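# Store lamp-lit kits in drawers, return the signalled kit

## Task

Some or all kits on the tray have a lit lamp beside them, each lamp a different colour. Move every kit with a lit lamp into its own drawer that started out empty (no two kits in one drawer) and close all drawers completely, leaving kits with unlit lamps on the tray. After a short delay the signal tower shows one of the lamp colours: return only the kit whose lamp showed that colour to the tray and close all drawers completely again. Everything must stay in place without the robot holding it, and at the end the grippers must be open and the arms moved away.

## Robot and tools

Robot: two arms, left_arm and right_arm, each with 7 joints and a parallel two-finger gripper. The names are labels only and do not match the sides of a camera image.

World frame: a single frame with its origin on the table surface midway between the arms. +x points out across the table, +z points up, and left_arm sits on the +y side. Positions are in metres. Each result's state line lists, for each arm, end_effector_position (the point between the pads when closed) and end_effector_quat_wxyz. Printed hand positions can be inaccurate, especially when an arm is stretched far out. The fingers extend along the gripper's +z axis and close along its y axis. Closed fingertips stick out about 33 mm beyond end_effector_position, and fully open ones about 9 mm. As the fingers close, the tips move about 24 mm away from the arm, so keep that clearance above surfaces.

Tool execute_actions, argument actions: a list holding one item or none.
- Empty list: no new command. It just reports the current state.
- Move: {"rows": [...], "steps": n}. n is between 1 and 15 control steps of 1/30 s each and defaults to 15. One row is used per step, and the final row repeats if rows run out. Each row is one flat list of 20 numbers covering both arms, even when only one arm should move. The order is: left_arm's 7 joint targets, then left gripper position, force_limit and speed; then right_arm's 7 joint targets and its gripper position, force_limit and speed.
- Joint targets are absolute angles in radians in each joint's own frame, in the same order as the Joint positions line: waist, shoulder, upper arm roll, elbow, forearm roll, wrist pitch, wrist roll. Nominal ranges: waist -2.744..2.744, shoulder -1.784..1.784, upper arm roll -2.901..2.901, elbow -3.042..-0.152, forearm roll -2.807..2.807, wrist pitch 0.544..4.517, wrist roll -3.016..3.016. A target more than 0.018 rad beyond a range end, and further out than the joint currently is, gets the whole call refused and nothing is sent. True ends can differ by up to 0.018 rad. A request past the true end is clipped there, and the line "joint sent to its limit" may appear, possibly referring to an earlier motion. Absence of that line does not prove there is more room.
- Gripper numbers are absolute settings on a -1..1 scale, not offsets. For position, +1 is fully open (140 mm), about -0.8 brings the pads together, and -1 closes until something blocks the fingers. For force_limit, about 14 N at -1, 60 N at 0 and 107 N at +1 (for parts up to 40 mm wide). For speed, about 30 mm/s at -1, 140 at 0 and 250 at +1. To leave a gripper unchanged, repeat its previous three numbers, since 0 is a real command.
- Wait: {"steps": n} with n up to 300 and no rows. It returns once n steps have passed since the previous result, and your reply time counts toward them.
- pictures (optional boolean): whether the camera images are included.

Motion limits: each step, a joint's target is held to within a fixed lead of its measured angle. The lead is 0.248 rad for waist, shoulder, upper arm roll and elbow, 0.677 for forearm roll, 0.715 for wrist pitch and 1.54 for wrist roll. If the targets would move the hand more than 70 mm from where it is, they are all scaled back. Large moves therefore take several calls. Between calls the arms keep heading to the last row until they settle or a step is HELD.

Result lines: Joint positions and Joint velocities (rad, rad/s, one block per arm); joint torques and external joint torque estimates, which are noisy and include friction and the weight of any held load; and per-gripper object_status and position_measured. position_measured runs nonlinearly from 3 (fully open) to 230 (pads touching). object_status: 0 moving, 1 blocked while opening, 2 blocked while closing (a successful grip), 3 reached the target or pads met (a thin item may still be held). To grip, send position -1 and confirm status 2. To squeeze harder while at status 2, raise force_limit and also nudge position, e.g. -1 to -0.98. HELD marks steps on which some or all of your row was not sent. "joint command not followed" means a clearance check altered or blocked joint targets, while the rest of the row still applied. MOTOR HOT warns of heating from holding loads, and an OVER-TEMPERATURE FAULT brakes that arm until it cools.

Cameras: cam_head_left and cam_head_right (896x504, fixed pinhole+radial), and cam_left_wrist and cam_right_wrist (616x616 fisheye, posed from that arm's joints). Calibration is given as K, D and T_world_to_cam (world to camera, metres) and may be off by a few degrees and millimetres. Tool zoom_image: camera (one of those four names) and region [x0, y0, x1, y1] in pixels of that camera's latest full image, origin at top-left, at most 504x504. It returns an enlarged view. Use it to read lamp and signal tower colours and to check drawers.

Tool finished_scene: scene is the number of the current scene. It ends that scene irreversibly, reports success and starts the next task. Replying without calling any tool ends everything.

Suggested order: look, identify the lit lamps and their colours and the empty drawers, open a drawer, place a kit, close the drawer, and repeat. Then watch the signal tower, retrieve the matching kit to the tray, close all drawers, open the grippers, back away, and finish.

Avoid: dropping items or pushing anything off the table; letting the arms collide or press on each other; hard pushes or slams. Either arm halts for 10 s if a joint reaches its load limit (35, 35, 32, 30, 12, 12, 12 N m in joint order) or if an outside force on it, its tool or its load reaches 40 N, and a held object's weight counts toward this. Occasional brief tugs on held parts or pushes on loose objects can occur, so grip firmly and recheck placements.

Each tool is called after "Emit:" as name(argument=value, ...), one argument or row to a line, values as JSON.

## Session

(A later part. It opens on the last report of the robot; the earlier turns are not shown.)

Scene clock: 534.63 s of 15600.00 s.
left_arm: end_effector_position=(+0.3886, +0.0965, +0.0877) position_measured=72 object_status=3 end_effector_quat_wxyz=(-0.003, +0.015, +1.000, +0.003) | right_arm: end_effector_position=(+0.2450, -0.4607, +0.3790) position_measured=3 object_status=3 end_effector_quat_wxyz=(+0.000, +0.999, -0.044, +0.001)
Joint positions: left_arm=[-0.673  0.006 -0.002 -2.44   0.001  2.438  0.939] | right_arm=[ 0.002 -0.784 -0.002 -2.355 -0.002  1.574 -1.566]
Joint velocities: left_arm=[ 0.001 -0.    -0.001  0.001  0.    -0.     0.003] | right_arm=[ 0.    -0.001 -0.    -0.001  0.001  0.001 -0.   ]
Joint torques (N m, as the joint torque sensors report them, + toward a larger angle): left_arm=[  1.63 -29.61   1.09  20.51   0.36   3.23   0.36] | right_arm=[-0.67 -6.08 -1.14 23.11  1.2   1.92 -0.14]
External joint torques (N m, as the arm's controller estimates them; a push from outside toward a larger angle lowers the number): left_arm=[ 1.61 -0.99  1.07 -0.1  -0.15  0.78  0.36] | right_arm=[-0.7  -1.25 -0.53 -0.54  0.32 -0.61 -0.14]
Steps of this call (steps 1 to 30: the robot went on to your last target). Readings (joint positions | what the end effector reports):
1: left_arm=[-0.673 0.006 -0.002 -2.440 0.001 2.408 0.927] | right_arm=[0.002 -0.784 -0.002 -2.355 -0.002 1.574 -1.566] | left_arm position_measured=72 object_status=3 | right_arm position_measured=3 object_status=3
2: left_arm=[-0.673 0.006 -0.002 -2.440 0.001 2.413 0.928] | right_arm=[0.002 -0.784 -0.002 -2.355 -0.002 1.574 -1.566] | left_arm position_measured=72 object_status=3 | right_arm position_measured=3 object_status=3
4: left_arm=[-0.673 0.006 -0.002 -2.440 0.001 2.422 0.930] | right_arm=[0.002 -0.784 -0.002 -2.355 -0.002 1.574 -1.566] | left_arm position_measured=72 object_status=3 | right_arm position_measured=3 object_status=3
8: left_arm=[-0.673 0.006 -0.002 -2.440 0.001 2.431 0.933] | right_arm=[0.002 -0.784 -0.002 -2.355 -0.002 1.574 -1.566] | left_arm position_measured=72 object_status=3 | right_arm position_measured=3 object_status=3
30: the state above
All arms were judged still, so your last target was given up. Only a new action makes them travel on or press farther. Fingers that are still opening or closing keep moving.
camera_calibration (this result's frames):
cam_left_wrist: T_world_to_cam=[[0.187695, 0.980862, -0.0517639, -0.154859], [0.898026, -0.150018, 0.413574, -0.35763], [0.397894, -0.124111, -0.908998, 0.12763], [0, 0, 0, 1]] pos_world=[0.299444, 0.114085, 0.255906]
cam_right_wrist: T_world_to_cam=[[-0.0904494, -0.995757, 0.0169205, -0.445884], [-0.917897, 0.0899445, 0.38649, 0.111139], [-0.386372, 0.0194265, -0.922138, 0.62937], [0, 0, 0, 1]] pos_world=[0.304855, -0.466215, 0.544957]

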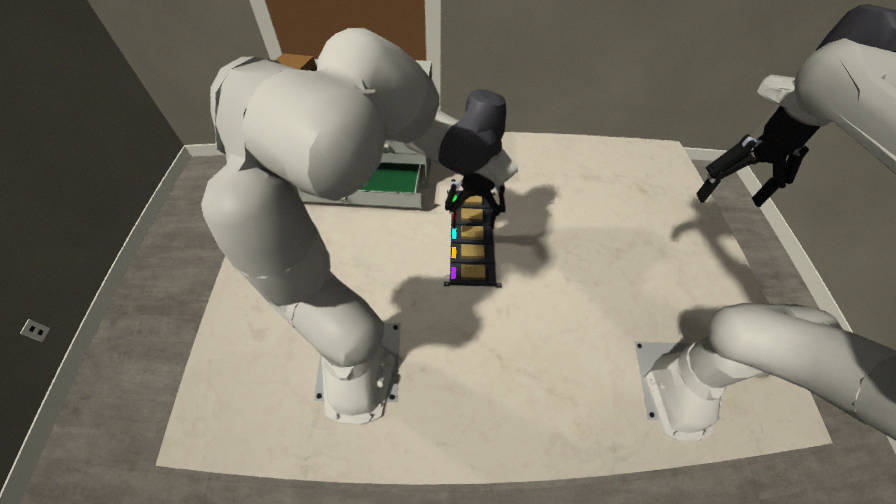

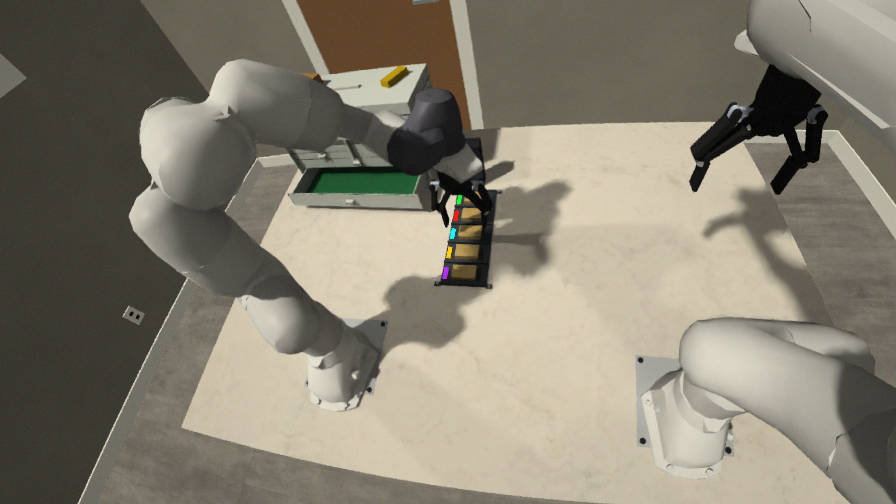

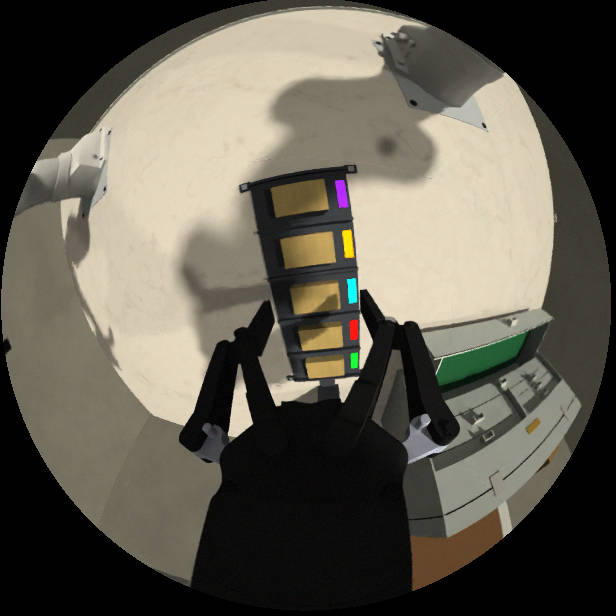

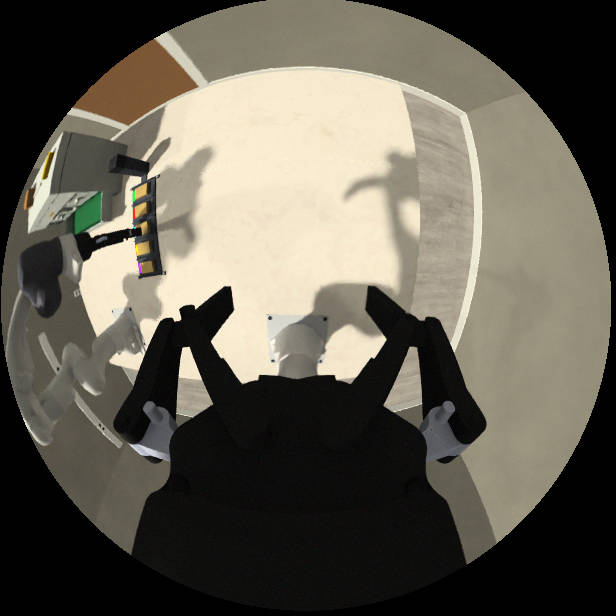

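Emit:
execute_actions(
  actions=[
    {"rows": [[-0.667,0.06,0,-2.45,0.0,2.515,0.95,0.3,0,1, 0,-0.785,0,-2.356,0,1.571,-1.571,1,0,1]], "steps": 10},
  ],
  pictures=false,
)

Emit:
execute_actions(
  actions=[
    {"rows": [[-0.667,0.1145,0,-2.46,0.0,2.578,0.95,0.3,0,1, 0,-0.785,0,-2.356,0,1.571,-1.571,1,0,1]], "steps": 15},
  ],
  pictures=false,
)

Emit:
execute_actions(
  actions=[
    {"steps": 15},
  ],
)

Emit:
zoom_image(
  camera="cam_left_wrist",
  region=[200, 220, 420, 380],
)

Scene clock: 554.00 s of 15600.00 s.
left_arm: end_effector_position=(+0.3893, +0.0977, +0.0631) position_measured=91 object_status=0 end_effector_quat_wxyz=(-0.004, +0.015, +1.000, +0.003) | right_arm: end_effector_position=(+0.2450, -0.4607, +0.3790) position_measured=3 object_status=3 end_effector_quat_wxyz=(+0.000, +0.999, -0.044, +0.001)
Joint positions: left_arm=[-0.67   0.059 -0.002 -2.451  0.001  2.5    0.942] | right_arm=[ 0.002 -0.784 -0.002 -2.355 -0.002  1.574 -1.566]
Joint velocities: left_arm=[-0.001  0.    -0.001  0.001 -0.     0.066  0.004] | right_arm=[-0.001  0.001 -0.001  0.002  0.001  0.    -0.001]
Joint torques (N m, as the joint torque sensors report them, + toward a larger angle): left_arm=[  0.84 -29.35   1.49  19.69   0.26   3.21   0.58] | right_arm=[-0.89 -5.75 -1.25 23.65  1.12  1.84 -0.16]
External joint torques (N m, as the arm's controller estimates them; a push from outside toward a larger angle lowers the number): left_arm=[ 0.83  0.03  1.43  0.11 -0.21  0.82  0.58] | right_arm=[-0.83 -0.97 -0.5   0.    0.25 -0.69 -0.16]
Steps of this call (steps 1 to 90: nothing new was sent; then 16.03 s passed at rest; steps 91 to 100: all 10 steps of this action). Readings (joint positions | what the end effector reports):
91: left_arm=[-0.672 0.013 -0.002 -2.439 0.001 2.451 0.940] | right_arm=[0.002 -0.784 -0.002 -2.355 -0.002 1.574 -1.566] | left_arm position_measured=72 object_status=0 | right_arm position_measured=3 object_status=3
92: left_arm=[-0.672 0.026 -0.002 -2.440 0.001 2.463 0.940] | right_arm=[0.002 -0.784 -0.002 -2.355 -0.002 1.574 -1.566] | left_arm position_measured=83 object_status=0 | right_arm position_measured=3 object_status=3
94: left_arm=[-0.671 0.047 -0.002 -2.446 0.001 2.478 0.941] | right_arm=[0.002 -0.784 -0.002 -2.355 -0.002 1.574 -1.566] | left_arm position_measured=91 object_status=0 | right_arm position_measured=3 object_status=3
98: left_arm=[-0.670 0.059 -0.002 -2.451 0.001 2.495 0.942] | right_arm=[0.002 -0.784 -0.002 -2.355 -0.002 1.574 -1.566] | left_arm position_measured=91 object_status=0 | right_arm position_measured=3 object_status=3
100: the state above

Scene clock: 554.50 s of 15600.00 s.
left_arm: end_effector_position=(+0.3901, +0.0970, +0.0392) position_measured=91 object_status=3 end_effector_quat_wxyz=(-0.002, +0.015, +1.000, +0.001) | right_arm: end_effector_position=(+0.2450, -0.4607, +0.3790) position_measured=3 object_status=3 end_effector_quat_wxyz=(+0.000, +0.999, -0.044, +0.001)
Joint positions: left_arm=[-0.67   0.114 -0.002 -2.461  0.001  2.57   0.943] | right_arm=[ 0.002 -0.784 -0.002 -2.355 -0.002  1.574 -1.566]
Joint velocities: left_arm=[-0.001  0.     0.     0.    -0.001  0.023  0.001] | right_arm=[ 0.001  0.     0.    -0.     0.001  0.     0.001]
Joint torques (N m, as the joint torque sensors report them, + toward a larger angle): left_arm=[  0.76 -30.12   1.48  18.98   0.26   3.13   0.44] | right_arm=[-0.97 -5.97 -0.73 23.41  1.12  1.84 -0.14]
External joint torques (N m, as the arm's controller estimates them; a push from outside toward a larger angle lowers the number): left_arm=[ 0.79  0.2   1.41  0.26 -0.16  0.71  0.44] | right_arm=[-1.04 -1.17 -0.12 -0.21  0.23 -0.68 -0.14]
Steps of this call (steps 1 to 15: all 15 steps of this action). Readings (joint positions | what the end effector reports):
1: left_arm=[-0.670 0.067 -0.002 -2.450 0.001 2.514 0.942] | right_arm=[0.002 -0.784 -0.002 -2.355 -0.002 1.574 -1.566] | left_arm position_measured=91 object_status=0 | right_arm position_measured=3 object_status=3
2: left_arm=[-0.670 0.080 -0.002 -2.450 0.001 2.526 0.942] | right_arm=[0.002 -0.784 -0.002 -2.355 -0.002 1.574 -1.566] | left_arm position_measured=91 object_status=0 | right_arm position_measured=3 object_status=3
4: left_arm=[-0.670 0.101 -0.002 -2.456 0.001 2.541 0.942] | right_arm=[0.002 -0.784 -0.002 -2.355 -0.002 1.574 -1.566] | left_arm position_measured=91 object_status=3 | right_arm position_measured=3 object_status=3
8: left_arm=[-0.670 0.114 -0.002 -2.461 0.001 2.558 0.943] | right_arm=[0.002 -0.784 -0.002 -2.355 -0.002 1.574 -1.566] | left_arm position_measured=91 object_status=3 | right_arm position_measured=3 object_status=3
15: the state above

Scene clock: 555.00 s of 15600.00 s.
left_arm: end_effector_position=(+0.3910, +0.0963, +0.0395) position_measured=91 object_status=3 end_effector_quat_wxyz=(-0.000, +0.016, +1.000, +0.000) | right_arm: end_effector_position=(+0.2450, -0.4607, +0.3790) position_measured=3 object_status=3 end_effector_quat_wxyz=(+0.000, +0.999, -0.044, +0.001)
Joint positions: left_arm=[-0.67   0.114 -0.002 -2.461  0.001  2.574  0.943] | right_arm=[ 0.002 -0.784 -0.002 -2.355 -0.002  1.574 -1.566]
Joint velocities: left_arm=[ 0.    -0.001 -0.    -0.    -0.001  0.001 -0.001] | right_arm=[ 0.    -0.002  0.001 -0.    -0.    -0.    -0.001]
Joint torques (N m, as the joint torque sensors report them, + toward a larger angle): left_arm=[  1.01 -29.53   1.86  19.14   0.39   3.07   0.5 ] | right_arm=[-0.77 -6.23 -0.7  23.31  1.18  1.87 -0.17]
External joint torques (N m, as the arm's controller estimates them; a push from outside toward a larger angle lowers the number): left_arm=[ 1.01  0.89  1.76  0.39 -0.04  0.63  0.5 ] | right_arm=[-0.79 -1.38 -0.06 -0.32  0.3  -0.65 -0.17]
Steps of this call (steps 1 to 15: the robot went on to your last target). Readings (joint positions | what the end effector reports):
1: left_arm=[-0.670 0.114 -0.002 -2.461 0.001 2.571 0.943] | right_arm=[0.002 -0.784 -0.002 -2.355 -0.002 1.574 -1.566] | left_arm position_measured=91 object_status=3 | right_arm position_measured=3 object_status=3
2: left_arm=[-0.670 0.114 -0.002 -2.461 0.001 2.571 0.943] | right_arm=[0.002 -0.784 -0.002 -2.355 -0.002 1.574 -1.566] | left_arm position_measured=91 object_status=3 | right_arm position_measured=3 object_status=3
4: left_arm=[-0.670 0.114 -0.002 -2.461 0.001 2.572 0.943] | right_arm=[0.002 -0.784 -0.002 -2.355 -0.002 1.574 -1.566] | left_arm position_measured=91 object_status=3 | right_arm position_measured=3 object_status=3
8: left_arm=[-0.670 0.114 -0.002 -2.461 0.001 2.573 0.943] | right_arm=[0.002 -0.784 -0.002 -2.355 -0.002 1.574 -1.566] | left_arm position_measured=91 object_status=3 | right_arm position_measured=3 object_status=3
15: the state above
All arms were judged still, so your last target was given up. Only a new action makes them travel on or press farther. Fingers that are still opening or closing keep moving.
camera_calibration (this result's frames):
cam_left_wrist: T_world_to_cam=[[0.189483, 0.98033, -0.0552114, -0.158127], [0.895619, -0.149516, 0.41894, -0.339261], [0.402445, -0.128831, -0.906334, 0.0814486], [0, 0, 0, 1]] pos_world=[0.301032, 0.114785, 0.207219]
cam_right_wrist: T_world_to_cam=[[-0.0904497, -0.995757, 0.0169248, -0.445886], [-0.917893, 0.0899462, 0.3865, 0.111132], [-0.386383, 0.0194237, -0.922134, 0.629365], [0, 0, 0, 1]] pos_world=[0.304853, -0.466215, 0.544953]

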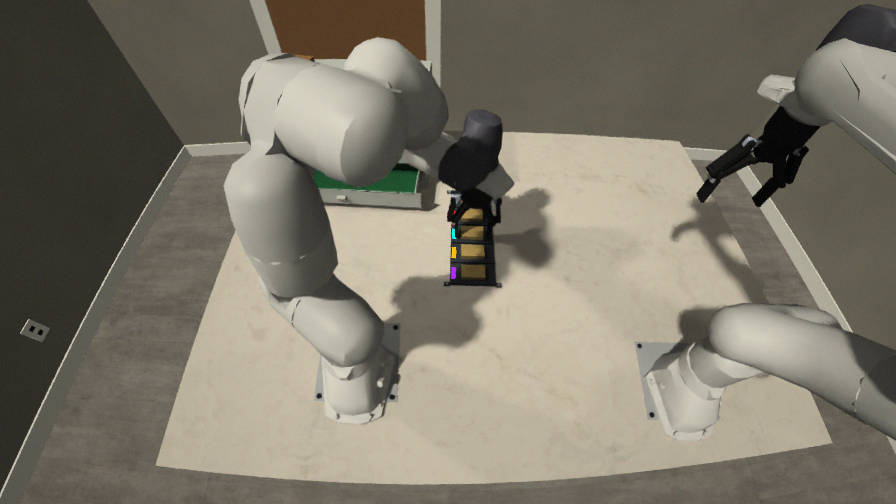

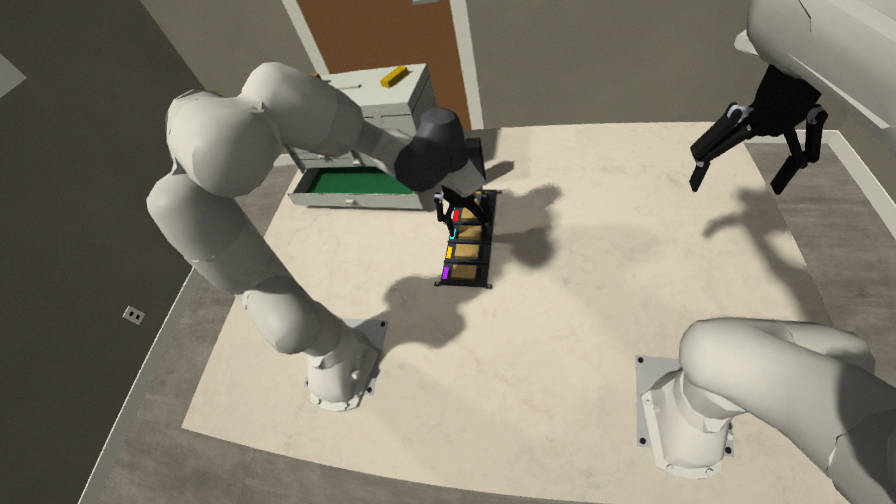

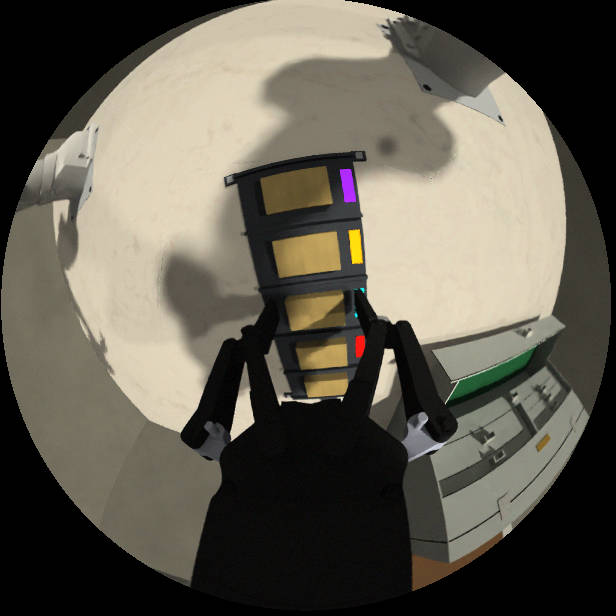

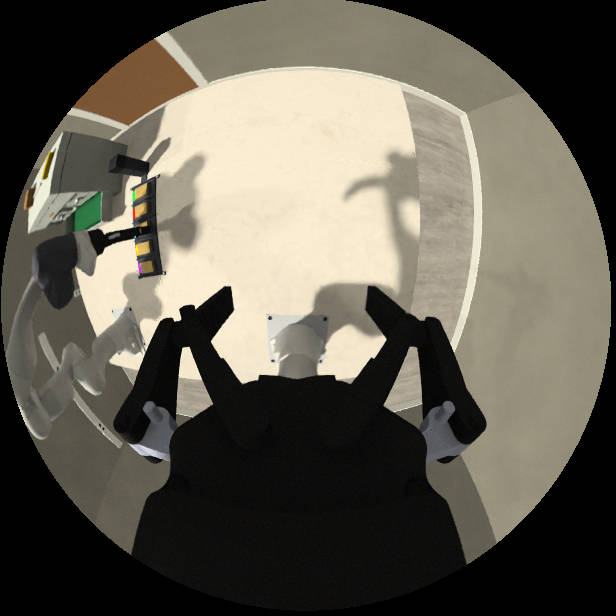

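Region (200, 220, 420, 380) of cam_left_wrist's 616x616 image, scaled by 2.291, with more detail than that image has; it fills the top 367 rows of this view, and the rest is white.

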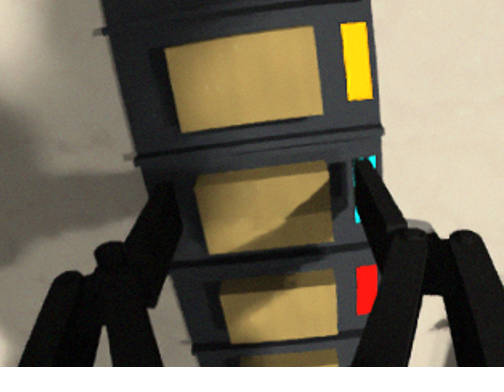

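Emit:
execute_actions(
  actions=[
    {"rows": [[-0.667,0.13,0,-2.463,0.0,2.596,0.95,0.18,0,1, 0,-0.785,0,-2.356,0,1.571,-1.571,1,0,1]], "steps": 15},
  ],
  pictures=false,
)

Emit:
execute_actions(
  actions=[
    {"steps": 10},
  ],
  pictures=false,
)

Scene clock: 567.97 s of 15600.00 s.
left_arm: end_effector_position=(+0.3913, +0.0962, +0.0335) position_measured=107 object_status=3 end_effector_quat_wxyz=(+0.000, +0.016, +1.000, -0.000) | right_arm: end_effector_position=(+0.2450, -0.4607, +0.3790) position_measured=3 object_status=3 end_effector_quat_wxyz=(+0.000, +0.999, -0.044, +0.001)
Joint positions: left_arm=[-0.67   0.128 -0.002 -2.462  0.001  2.591  0.943] | right_arm=[ 0.002 -0.784 -0.002 -2.355 -0.002  1.574 -1.566]
Joint velocities: left_arm=[-0.     0.001 -0.     0.001  0.002  0.006  0.   ] | right_arm=[ 0.001  0.001  0.001 -0.001 -0.001 -0.001 -0.001]
Joint torques (N m, as the joint torque sensors report them, + toward a larger angle): left_arm=[  0.79 -29.43   2.07  17.05   0.34   3.29   0.47] | right_arm=[-0.5  -5.86 -1.05 23.28  1.24  1.89 -0.14]
External joint torques (N m, as the arm's controller estimates them; a push from outside toward a larger angle lowers the number): left_arm=[ 0.81  1.19  1.98 -1.5  -0.08  0.85  0.47] | right_arm=[-0.55 -1.11 -0.45 -0.32  0.36 -0.63 -0.14]
Steps of this call (steps 1 to 90: nothing new was sent; then 9.47 s passed at rest; steps 91 to 105: all 15 steps of this action). Readings (joint positions | what the end effector reports):
91: left_arm=[-0.670 0.116 -0.002 -2.461 0.001 2.577 0.943] | right_arm=[0.002 -0.784 -0.002 -2.355 -0.002 1.574 -1.566] | left_arm position_measured=91 object_status=0 | right_arm position_measured=3 object_status=3
92: left_arm=[-0.670 0.119 -0.002 -2.461 0.001 2.580 0.943] | right_arm=[0.002 -0.784 -0.002 -2.355 -0.002 1.574 -1.566] | left_arm position_measured=102 object_status=0 | right_arm position_measured=3 object_status=3
94: left_arm=[-0.670 0.125 -0.002 -2.461 0.001 2.584 0.943] | right_arm=[0.002 -0.784 -0.002 -2.355 -0.002 1.574 -1.566] | left_arm position_measured=107 object_status=0 | right_arm position_measured=3 object_status=3
98: left_arm=[-0.670 0.128 -0.002 -2.462 0.001 2.588 0.943] | right_arm=[0.002 -0.784 -0.002 -2.355 -0.002 1.574 -1.566] | left_arm position_measured=107 object_status=0 | right_arm position_measured=3 object_status=3
105: the state above

Scene clock: 568.30 s of 15600.00 s.
left_arm: end_effector_position=(+0.3915, +0.0960, +0.0336) position_measured=107 object_status=3 end_effector_quat_wxyz=(+0.001, +0.016, +1.000, -0.000) | right_arm: end_effector_position=(+0.2450, -0.4607, +0.3790) position_measured=3 object_status=3 end_effector_quat_wxyz=(+0.000, +0.999, -0.044, +0.001)
Joint positions: left_arm=[-0.67   0.128 -0.002 -2.462  0.001  2.592  0.943] | right_arm=[ 0.002 -0.784 -0.002 -2.355 -0.002  1.574 -1.566]
Joint velocities: left_arm=[-0.001 -0.     0.001 -0.    -0.     0.001 -0.001] | right_arm=[-0.    -0.     0.     0.     0.001 -0.001 -0.   ]
Joint torques (N m, as the joint torque sensors report them, + toward a larger angle): left_arm=[  0.84 -29.36   2.16  17.45   0.34   3.14   0.42] | right_arm=[-0.83 -6.02 -0.88 23.77  1.18  1.88 -0.19]
External joint torques (N m, as the arm's controller estimates them; a push from outside toward a larger angle lowers the number): left_arm=[ 0.82  1.33  2.04 -1.09 -0.07  0.69  0.42] | right_arm=[-0.85 -1.16 -0.23  0.11  0.3  -0.64 -0.19]
Steps of this call (steps 1 to 10: the robot went on to your last target). Readings (joint positions | what the end effector reports):
1: left_arm=[-0.670 0.128 -0.002 -2.462 0.001 2.591 0.943] | right_arm=[0.002 -0.784 -0.002 -2.355 -0.002 1.574 -1.566] | left_arm position_measured=107 object_status=3 | right_arm position_measured=3 object_status=3
2: left_arm=[-0.670 0.128 -0.002 -2.462 0.001 2.591 0.943] | right_arm=[0.002 -0.784 -0.002 -2.355 -0.002 1.574 -1.566] | left_arm position_measured=107 object_status=3 | right_arm position_measured=3 object_status=3
4: left_arm=[-0.670 0.128 -0.002 -2.462 0.001 2.591 0.943] | right_arm=[0.002 -0.784 -0.002 -2.355 -0.002 1.574 -1.566] | left_arm position_measured=107 object_status=3 | right_arm position_measured=3 object_status=3
8: left_arm=[-0.670 0.128 -0.002 -2.462 0.001 2.592 0.943] | right_arm=[0.002 -0.784 -0.002 -2.355 -0.002 1.574 -1.566] | left_arm position_measured=107 object_status=3 | right_arm position_measured=3 object_status=3
10: the state above

Close here, then lift.

Emit:
execute_actions(
  actions=[
    {"rows": [[-0.667,0.13,0,-2.463,0.0,2.596,0.95,-1,0,-0.3, 0,-0.785,0,-2.356,0,1.571,-1.571,1,0,1]], "steps": 15},
  ],
  pictures=false,
)

Emit:
execute_actions(
  actions=[
    {"rows": [[-0.667,0.004,0,-2.4385,0.0,2.442,0.95,-1,0,-0.3, 0,-0.785,0,-2.356,0,1.571,-1.571,1,0,1]], "steps": 15},
  ],
)

Scene clock: 575.53 s of 15600.00 s.
left_arm: end_effector_position=(+0.3919, +0.0958, +0.0340) position_measured=133 object_status=2 end_effector_quat_wxyz=(+0.001, +0.016, +1.000, -0.001) | right_arm: end_effector_position=(+0.2450, -0.4607, +0.3790) position_measured=3 object_status=3 end_effector_quat_wxyz=(+0.000, +0.999, -0.044, +0.001)
Joint positions: left_arm=[-0.67   0.127 -0.002 -2.462  0.001  2.592  0.943] | right_arm=[ 0.002 -0.784 -0.002 -2.355 -0.002  1.574 -1.566]
Joint velocities: left_arm=[ 0.001  0.001  0.     0.001  0.     0.001 -0.001] | right_arm=[-0.001 -0.     0.001  0.     0.001  0.     0.001]
Joint torques (N m, as the joint torque sensors report them, + toward a larger angle): left_arm=[  0.97 -29.45   1.66  17.65   0.3    3.13   0.45] | right_arm=[-0.05 -5.83 -0.95 23.61  1.13  1.9  -0.16]
External joint torques (N m, as the arm's controller estimates them; a push from outside toward a larger angle lowers the number): left_arm=[ 0.98  1.13  1.57 -0.92 -0.12  0.68  0.45] | right_arm=[-0.08 -0.95 -0.35 -0.07  0.25 -0.63 -0.16]
Steps of this call (steps 1 to 15: the robot went on to your last target; steps 16 to 90: nothing new was sent; then 3.73 s passed at rest; steps 91 to 105: all 15 steps of this action). Readings (joint positions | what the end effector reports):
91: left_arm=[-0.670 0.128 -0.002 -2.462 0.001 2.592 0.943] | right_arm=[0.002 -0.784 -0.002 -2.355 -0.002 1.574 -1.566] | left_arm position_measured=107 object_status=0 | right_arm position_measured=3 object_status=3
92: left_arm=[-0.670 0.128 -0.002 -2.462 0.001 2.592 0.943] | right_arm=[0.002 -0.784 -0.002 -2.355 -0.002 1.574 -1.566] | left_arm position_measured=112 object_status=0 | right_arm position_measured=3 object_status=3
94: left_arm=[-0.670 0.128 -0.002 -2.462 0.001 2.592 0.943] | right_arm=[0.002 -0.784 -0.002 -2.355 -0.002 1.574 -1.566] | left_arm position_measured=123 object_status=0 | right_arm position_measured=3 object_status=3
98: left_arm=[-0.670 0.127 -0.002 -2.462 0.001 2.592 0.943] | right_arm=[0.002 -0.784 -0.002 -2.355 -0.002 1.574 -1.566] | left_arm position_measured=133 object_status=0 | right_arm position_measured=3 object_status=3
105: the state above

Scene clock: 576.03 s of 15600.00 s.
left_arm: end_effector_position=(+0.3944, +0.0940, +0.0905) position_measured=133 object_status=2 end_effector_quat_wxyz=(+0.005, +0.016, +1.000, -0.003) | right_arm: end_effector_position=(+0.2450, -0.4607, +0.3790) position_measured=3 object_status=3 end_effector_quat_wxyz=(+0.000, +0.999, -0.044, +0.001)
Joint positions: left_arm=[-0.67   0.004 -0.002 -2.438  0.001  2.453  0.943] | right_arm=[ 0.002 -0.784 -0.002 -2.355 -0.002  1.574 -1.566]
Joint velocities: left_arm=[-0.002 -0.001  0.    -0.001  0.001 -0.048  0.001] | right_arm=[-0.001  0.    -0.     0.001 -0.     0.     0.001]
Joint torques (N m, as the joint torque sensors report them, + toward a larger angle): left_arm=[  1.48 -27.92   1.15  20.11   0.44   2.13   0.42] | right_arm=[-1.05 -6.16 -1.   23.26  1.15  1.86 -0.16]
External joint torques (N m, as the arm's controller estimates them; a push from outside toward a larger angle lowers the number): left_arm=[ 1.63  0.67  1.3  -0.53 -0.08 -0.36  0.42] | right_arm=[-1.05 -1.28 -0.35 -0.41  0.28 -0.67 -0.16]
Steps of this call (steps 1 to 15: all 15 steps of this action). Readings (joint positions | what the end effector reports):
1: left_arm=[-0.670 0.110 -0.002 -2.464 0.001 2.565 0.943] | right_arm=[0.002 -0.784 -0.002 -2.355 -0.002 1.574 -1.566] | left_arm position_measured=133 object_status=2 | right_arm position_measured=3 object_status=3
2: left_arm=[-0.670 0.080 -0.002 -2.462 0.001 2.541 0.943] | right_arm=[0.002 -0.784 -0.002 -2.355 -0.002 1.574 -1.566] | left_arm position_measured=133 object_status=2 | right_arm position_measured=3 object_status=3
4: left_arm=[-0.670 0.033 -0.002 -2.447 0.001 2.511 0.943] | right_arm=[0.002 -0.784 -0.002 -2.355 -0.002 1.574 -1.566] | left_arm position_measured=133 object_status=2 | right_arm position_measured=3 object_status=3
8: left_arm=[-0.670 0.004 -0.002 -2.435 0.001 2.478 0.943] | right_arm=[0.002 -0.784 -0.002 -2.355 -0.002 1.574 -1.566] | left_arm position_measured=133 object_status=2 | right_arm position_measured=3 object_status=3
15: the state above
camera_calibration (this result's frames):
cam_left_wrist: T_world_to_cam=[[0.189939, 0.979947, -0.0602254, -0.153326], [0.89158, -0.146475, 0.42852, -0.363569], [0.411106, -0.135088, -0.901523, 0.122732], [0, 0, 0, 1]] pos_world=[0.302818, 0.113577, 0.257208]
cam_right_wrist: T_world_to_cam=[[-0.0904526, -0.995757, 0.0169305, -0.445889], [-0.917886, 0.0899507, 0.386516, 0.111123], [-0.386399, 0.0194211, -0.922127, 0.629358], [0, 0, 0, 1]] pos_world=[0.30485, -0.466215, 0.544946]

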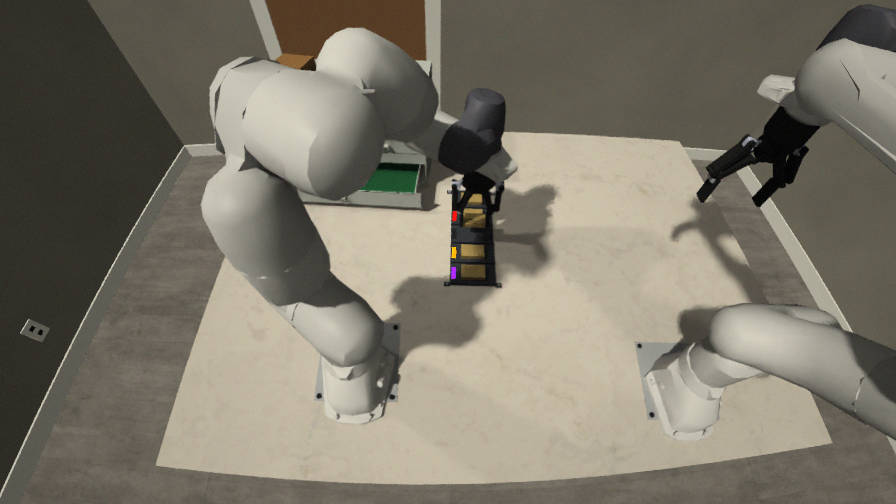

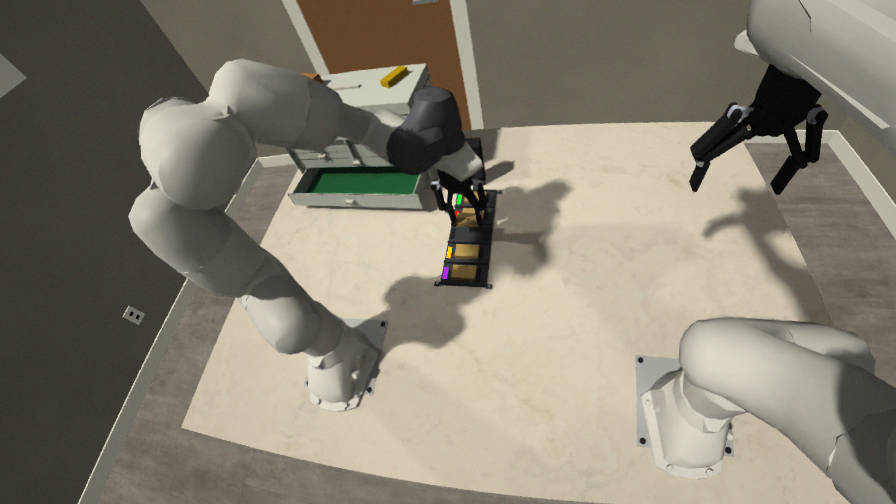

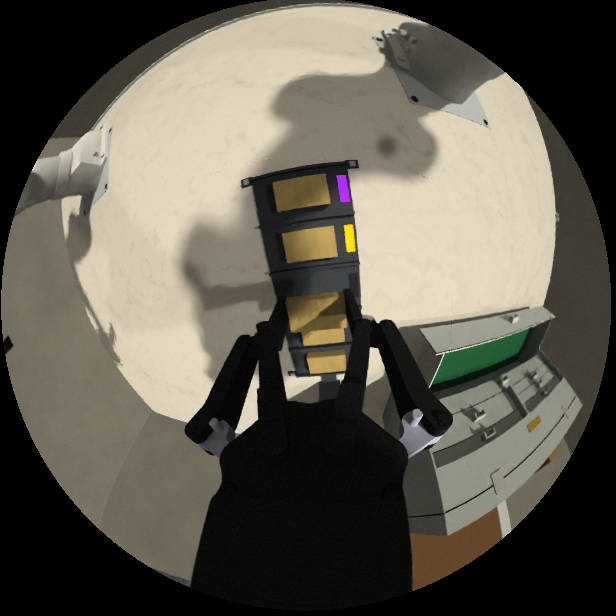

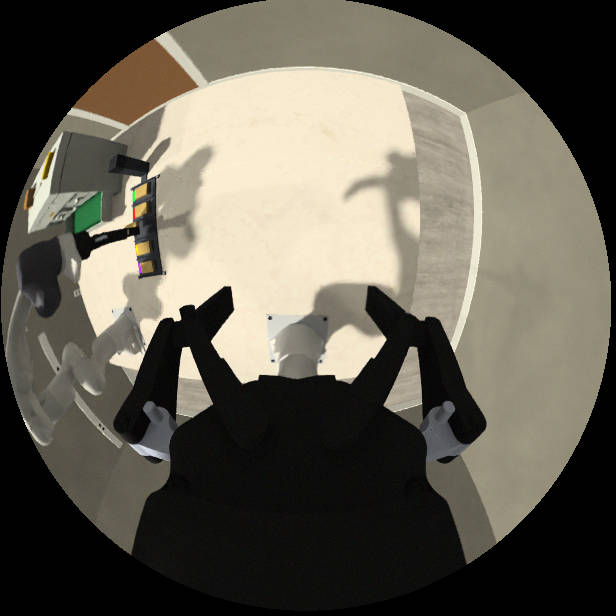

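Emit:
execute_actions(
  actions=[
    {"rows": [[-0.667,-0.15,0,-2.38,0.0,2.23,1.1,-1,0,-0.3, 0,-0.785,0,-2.356,0,1.571,-1.571,1,0,1]], "steps": 12},
  ],
  pictures=false,
)

Emit:
execute_actions(
  actions=[
    {"rows": [[-0.038,-0.023,0,-2.261,0.0,2.238,1.617,-1,0,-0.3, 0,-0.785,0,-2.356,0,1.571,-1.571,1,0,1]], "steps": 15},
  ],
  pictures=false,
)

Emit:
execute_actions(
  actions=[
    {"steps": 30},
  ],
)

Scene clock: 595.10 s of 15600.00 s.
left_arm: end_effector_position=(+0.3941, +0.0944, +0.1727) position_measured=133 object_status=2 end_effector_quat_wxyz=(+0.012, +0.070, +0.997, -0.007) | right_arm: end_effector_position=(+0.2450, -0.4607, +0.3790) position_measured=3 object_status=3 end_effector_quat_wxyz=(+0.000, +0.999, -0.044, +0.001)
Joint positions: left_arm=[-0.67  -0.151 -0.002 -2.379  0.001  2.255  1.052] | right_arm=[ 0.002 -0.784 -0.002 -2.355 -0.002  1.574 -1.566]
Joint velocities: left_arm=[ 0.     0.013  0.001 -0.021 -0.001 -0.139  0.137] | right_arm=[ 0.001  0.    -0.     0.001 -0.    -0.     0.   ]
Joint torques (N m, as the joint torque sensors report them, + toward a larger angle): left_arm=[  1.32 -24.53   1.01  22.83   0.52   2.29   0.42] | right_arm=[-0.85 -6.17 -0.98 23.56  1.2   1.87 -0.15]
External joint torques (N m, as the arm's controller estimates them; a push from outside toward a larger angle lowers the number): left_arm=[ 1.29  1.25  1.11 -0.49 -0.12 -0.33  0.42] | right_arm=[-0.81 -1.36 -0.23 -0.1   0.33 -0.66 -0.15]
Steps of this call (steps 1 to 15: the robot went on to your last target; steps 16 to 90: nothing new was sent; then 15.67 s passed at rest; steps 91 to 102: all 12 steps of this action). Readings (joint positions | what the end effector reports):
91: left_arm=[-0.670 -0.013 -0.002 -2.436 0.001 2.411 0.956] | right_arm=[0.002 -0.784 -0.002 -2.355 -0.002 1.574 -1.566] | left_arm position_measured=133 object_status=2 | right_arm position_measured=3 object_status=3
92: left_arm=[-0.670 -0.047 -0.002 -2.427 0.001 2.377 0.969] | right_arm=[0.002 -0.784 -0.002 -2.355 -0.002 1.574 -1.566] | left_arm position_measured=133 object_status=2 | right_arm position_measured=3 object_status=3
94: left_arm=[-0.670 -0.109 -0.002 -2.399 0.001 2.331 0.994] | right_arm=[0.002 -0.784 -0.002 -2.355 -0.002 1.574 -1.566] | left_arm position_measured=133 object_status=2 | right_arm position_measured=3 object_status=3
98: left_arm=[-0.670 -0.152 -0.002 -2.376 0.001 2.282 1.029] | right_arm=[0.002 -0.784 -0.002 -2.355 -0.002 1.574 -1.566] | left_arm position_measured=133 object_status=2 | right_arm position_measured=3 object_status=3
102: the state above

Scene clock: 595.60 s of 15600.00 s.
left_arm: end_effector_position=(+0.5248, +0.3516, +0.1594) position_measured=133 object_status=2 end_effector_quat_wxyz=(+0.003, -0.048, +0.999, -0.000) | right_arm: end_effector_position=(+0.2450, -0.4607, +0.3790) position_measured=3 object_status=3 end_effector_quat_wxyz=(+0.000, +0.999, -0.044, +0.001)
Joint positions: left_arm=[-0.092 -0.026  0.001 -2.267  0.001  2.247  1.398] | right_arm=[ 0.002 -0.784 -0.002 -2.355 -0.002  1.574 -1.566]
Joint velocities: left_arm=[ 0.863  0.048  0.167  0.053  0.002 -0.023  0.702] | right_arm=[-0.     0.    -0.001  0.001  0.     0.    -0.   ]
Joint torques (N m, as the joint torque sensors report them, + toward a larger angle): left_arm=[ -8.77 -30.29  -9.91  22.79   0.51   1.72   0.58] | right_arm=[-0.75 -6.17 -1.22 23.5   1.24  1.92 -0.16]
External joint torques (N m, as the arm's controller estimates them; a push from outside toward a larger angle lowers the number): left_arm=[ 2.13  0.27  0.85  0.86 -0.06 -0.53  0.59] | right_arm=[-0.76 -1.28 -0.55 -0.21  0.36 -0.61 -0.16]
Steps of this call (steps 1 to 15: all 15 steps of this action). Readings (joint positions | what the end effector reports):
1: left_arm=[-0.644 -0.137 -0.014 -2.364 0.001 2.251 1.081] | right_arm=[0.002 -0.784 -0.002 -2.355 -0.002 1.574 -1.566] | left_arm position_measured=133 object_status=2 | right_arm position_measured=3 object_status=3
2: left_arm=[-0.609 -0.117 -0.018 -2.344 0.001 2.251 1.110] | right_arm=[0.002 -0.784 -0.002 -2.355 -0.002 1.574 -1.566] | left_arm position_measured=133 object_status=2 | right_arm position_measured=3 object_status=3
4: left_arm=[-0.533 -0.086 -0.016 -2.318 0.001 2.251 1.162] | right_arm=[0.002 -0.784 -0.002 -2.355 -0.002 1.574 -1.566] | left_arm position_measured=133 object_status=2 | right_arm position_measured=3 object_status=3
8: left_arm=[-0.371 -0.050 -0.011 -2.289 0.001 2.250 1.250] | right_arm=[0.002 -0.784 -0.002 -2.355 -0.002 1.574 -1.566] | left_arm position_measured=133 object_status=2 | right_arm position_measured=3 object_status=3
15: the state above

Scene clock: 596.60 s of 15600.00 s.
left_arm: end_effector_position=(+0.5256, +0.3801, +0.1591) position_measured=133 object_status=2 end_effector_quat_wxyz=(+0.001, +0.026, +1.000, +0.000) | right_arm: end_effector_position=(+0.2450, -0.4607, +0.3790) position_measured=3 object_status=3 end_effector_quat_wxyz=(+0.000, +0.999, -0.044, +0.001)
Joint positions: left_arm=[-0.037 -0.024  0.003 -2.264  0.001  2.241  1.602] | right_arm=[ 0.002 -0.784 -0.002 -2.355 -0.002  1.574 -1.566]
Joint velocities: left_arm=[ 0.001  0.    -0.     0.     0.001  0.001  0.026] | right_arm=[ 0.     0.002  0.001 -0.001 -0.     0.     0.001]
Joint torques (N m, as the joint torque sensors report them, + toward a larger angle): left_arm=[ -0.7  -28.03  -1.32  23.65   0.73   2.01   0.39] | right_arm=[-0.78 -6.47 -0.75 23.62  1.15  1.88 -0.2 ]
External joint torques (N m, as the arm's controller estimates them; a push from outside toward a larger angle lowers the number): left_arm=[-0.63  1.64 -1.23  0.97  0.08 -0.42  0.4 ] | right_arm=[-0.8  -1.68 -0.15  0.01  0.28 -0.64 -0.2 ]
Steps of this call (steps 1 to 30: the robot went on to your last target). Readings (joint positions | what the end effector reports):
1: left_arm=[-0.068 -0.025 0.007 -2.265 0.001 2.246 1.420] | right_arm=[0.002 -0.784 -0.002 -2.355 -0.002 1.574 -1.566] | left_arm position_measured=133 object_status=2 | right_arm position_measured=3 object_status=3
2: left_arm=[-0.052 -0.025 0.010 -2.265 0.001 2.245 1.440] | right_arm=[0.002 -0.784 -0.002 -2.355 -0.002 1.574 -1.566] | left_arm position_measured=133 object_status=2 | right_arm position_measured=3 object_status=3
4: left_arm=[-0.039 -0.024 0.011 -2.264 0.001 2.244 1.473] | right_arm=[0.002 -0.784 -0.002 -2.355 -0.002 1.574 -1.566] | left_arm position_measured=133 object_status=2 | right_arm position_measured=3 object_status=3
8: left_arm=[-0.037 -0.024 0.005 -2.264 0.001 2.242 1.522] | right_arm=[0.002 -0.784 -0.002 -2.355 -0.002 1.574 -1.566] | left_arm position_measured=133 object_status=2 | right_arm position_measured=3 object_status=3
30: the state above
camera_calibration (this result's frames):
cam_left_wrist: T_world_to_cam=[[0.210791, 0.975983, -0.0549951, -0.464803], [0.891452, -0.168841, 0.420483, -0.458147], [0.401099, -0.13766, -0.905632, 0.176147], [0, 0, 0, 1]] pos_world=[0.43574, 0.400535, 0.326606]
cam_right_wrist: T_world_to_cam=[[-0.0904548, -0.995757, 0.0169339, -0.44589], [-0.917882, 0.0899539, 0.386525, 0.111118], [-0.386408, 0.0194197, -0.922123, 0.629353], [0, 0, 0, 1]] pos_world=[0.304848, -0.466216, 0.544942]

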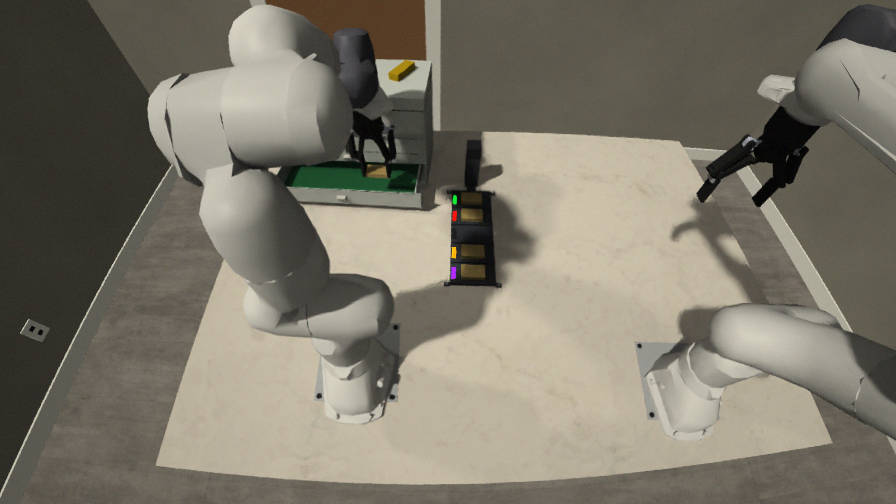

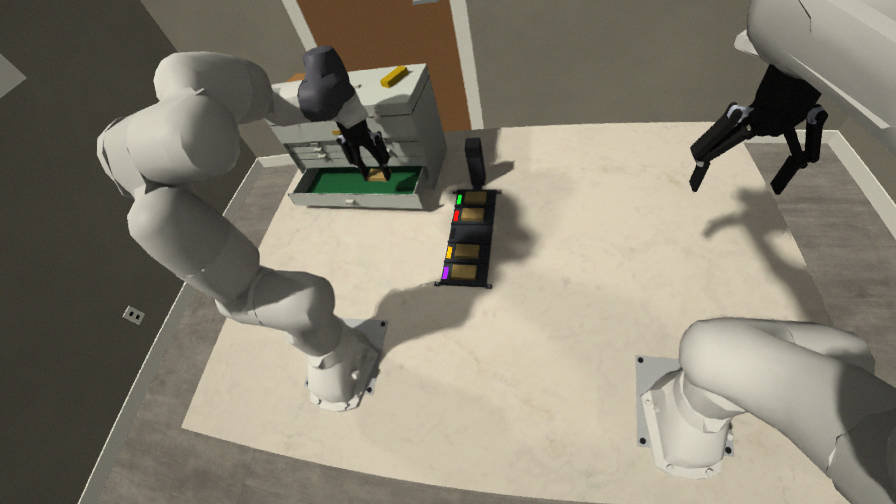

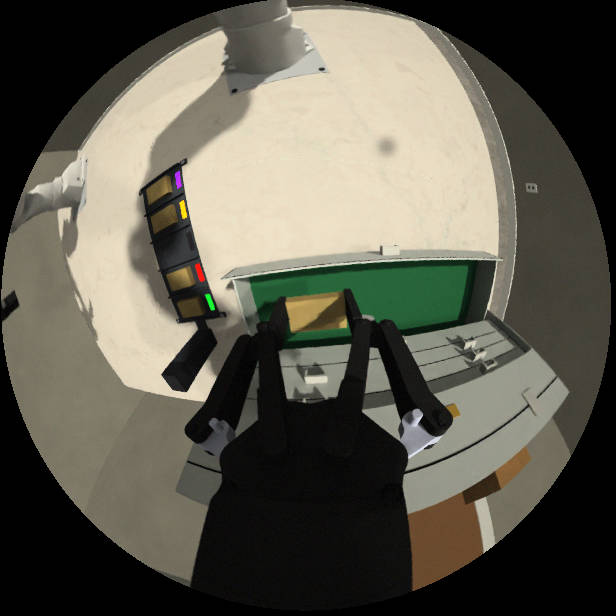

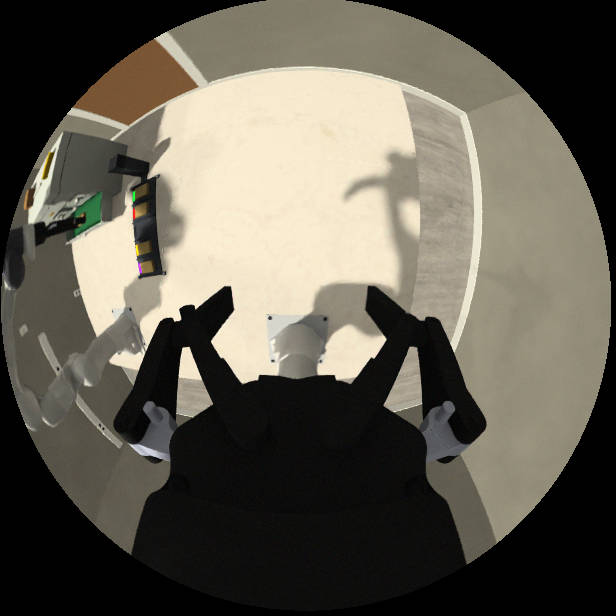

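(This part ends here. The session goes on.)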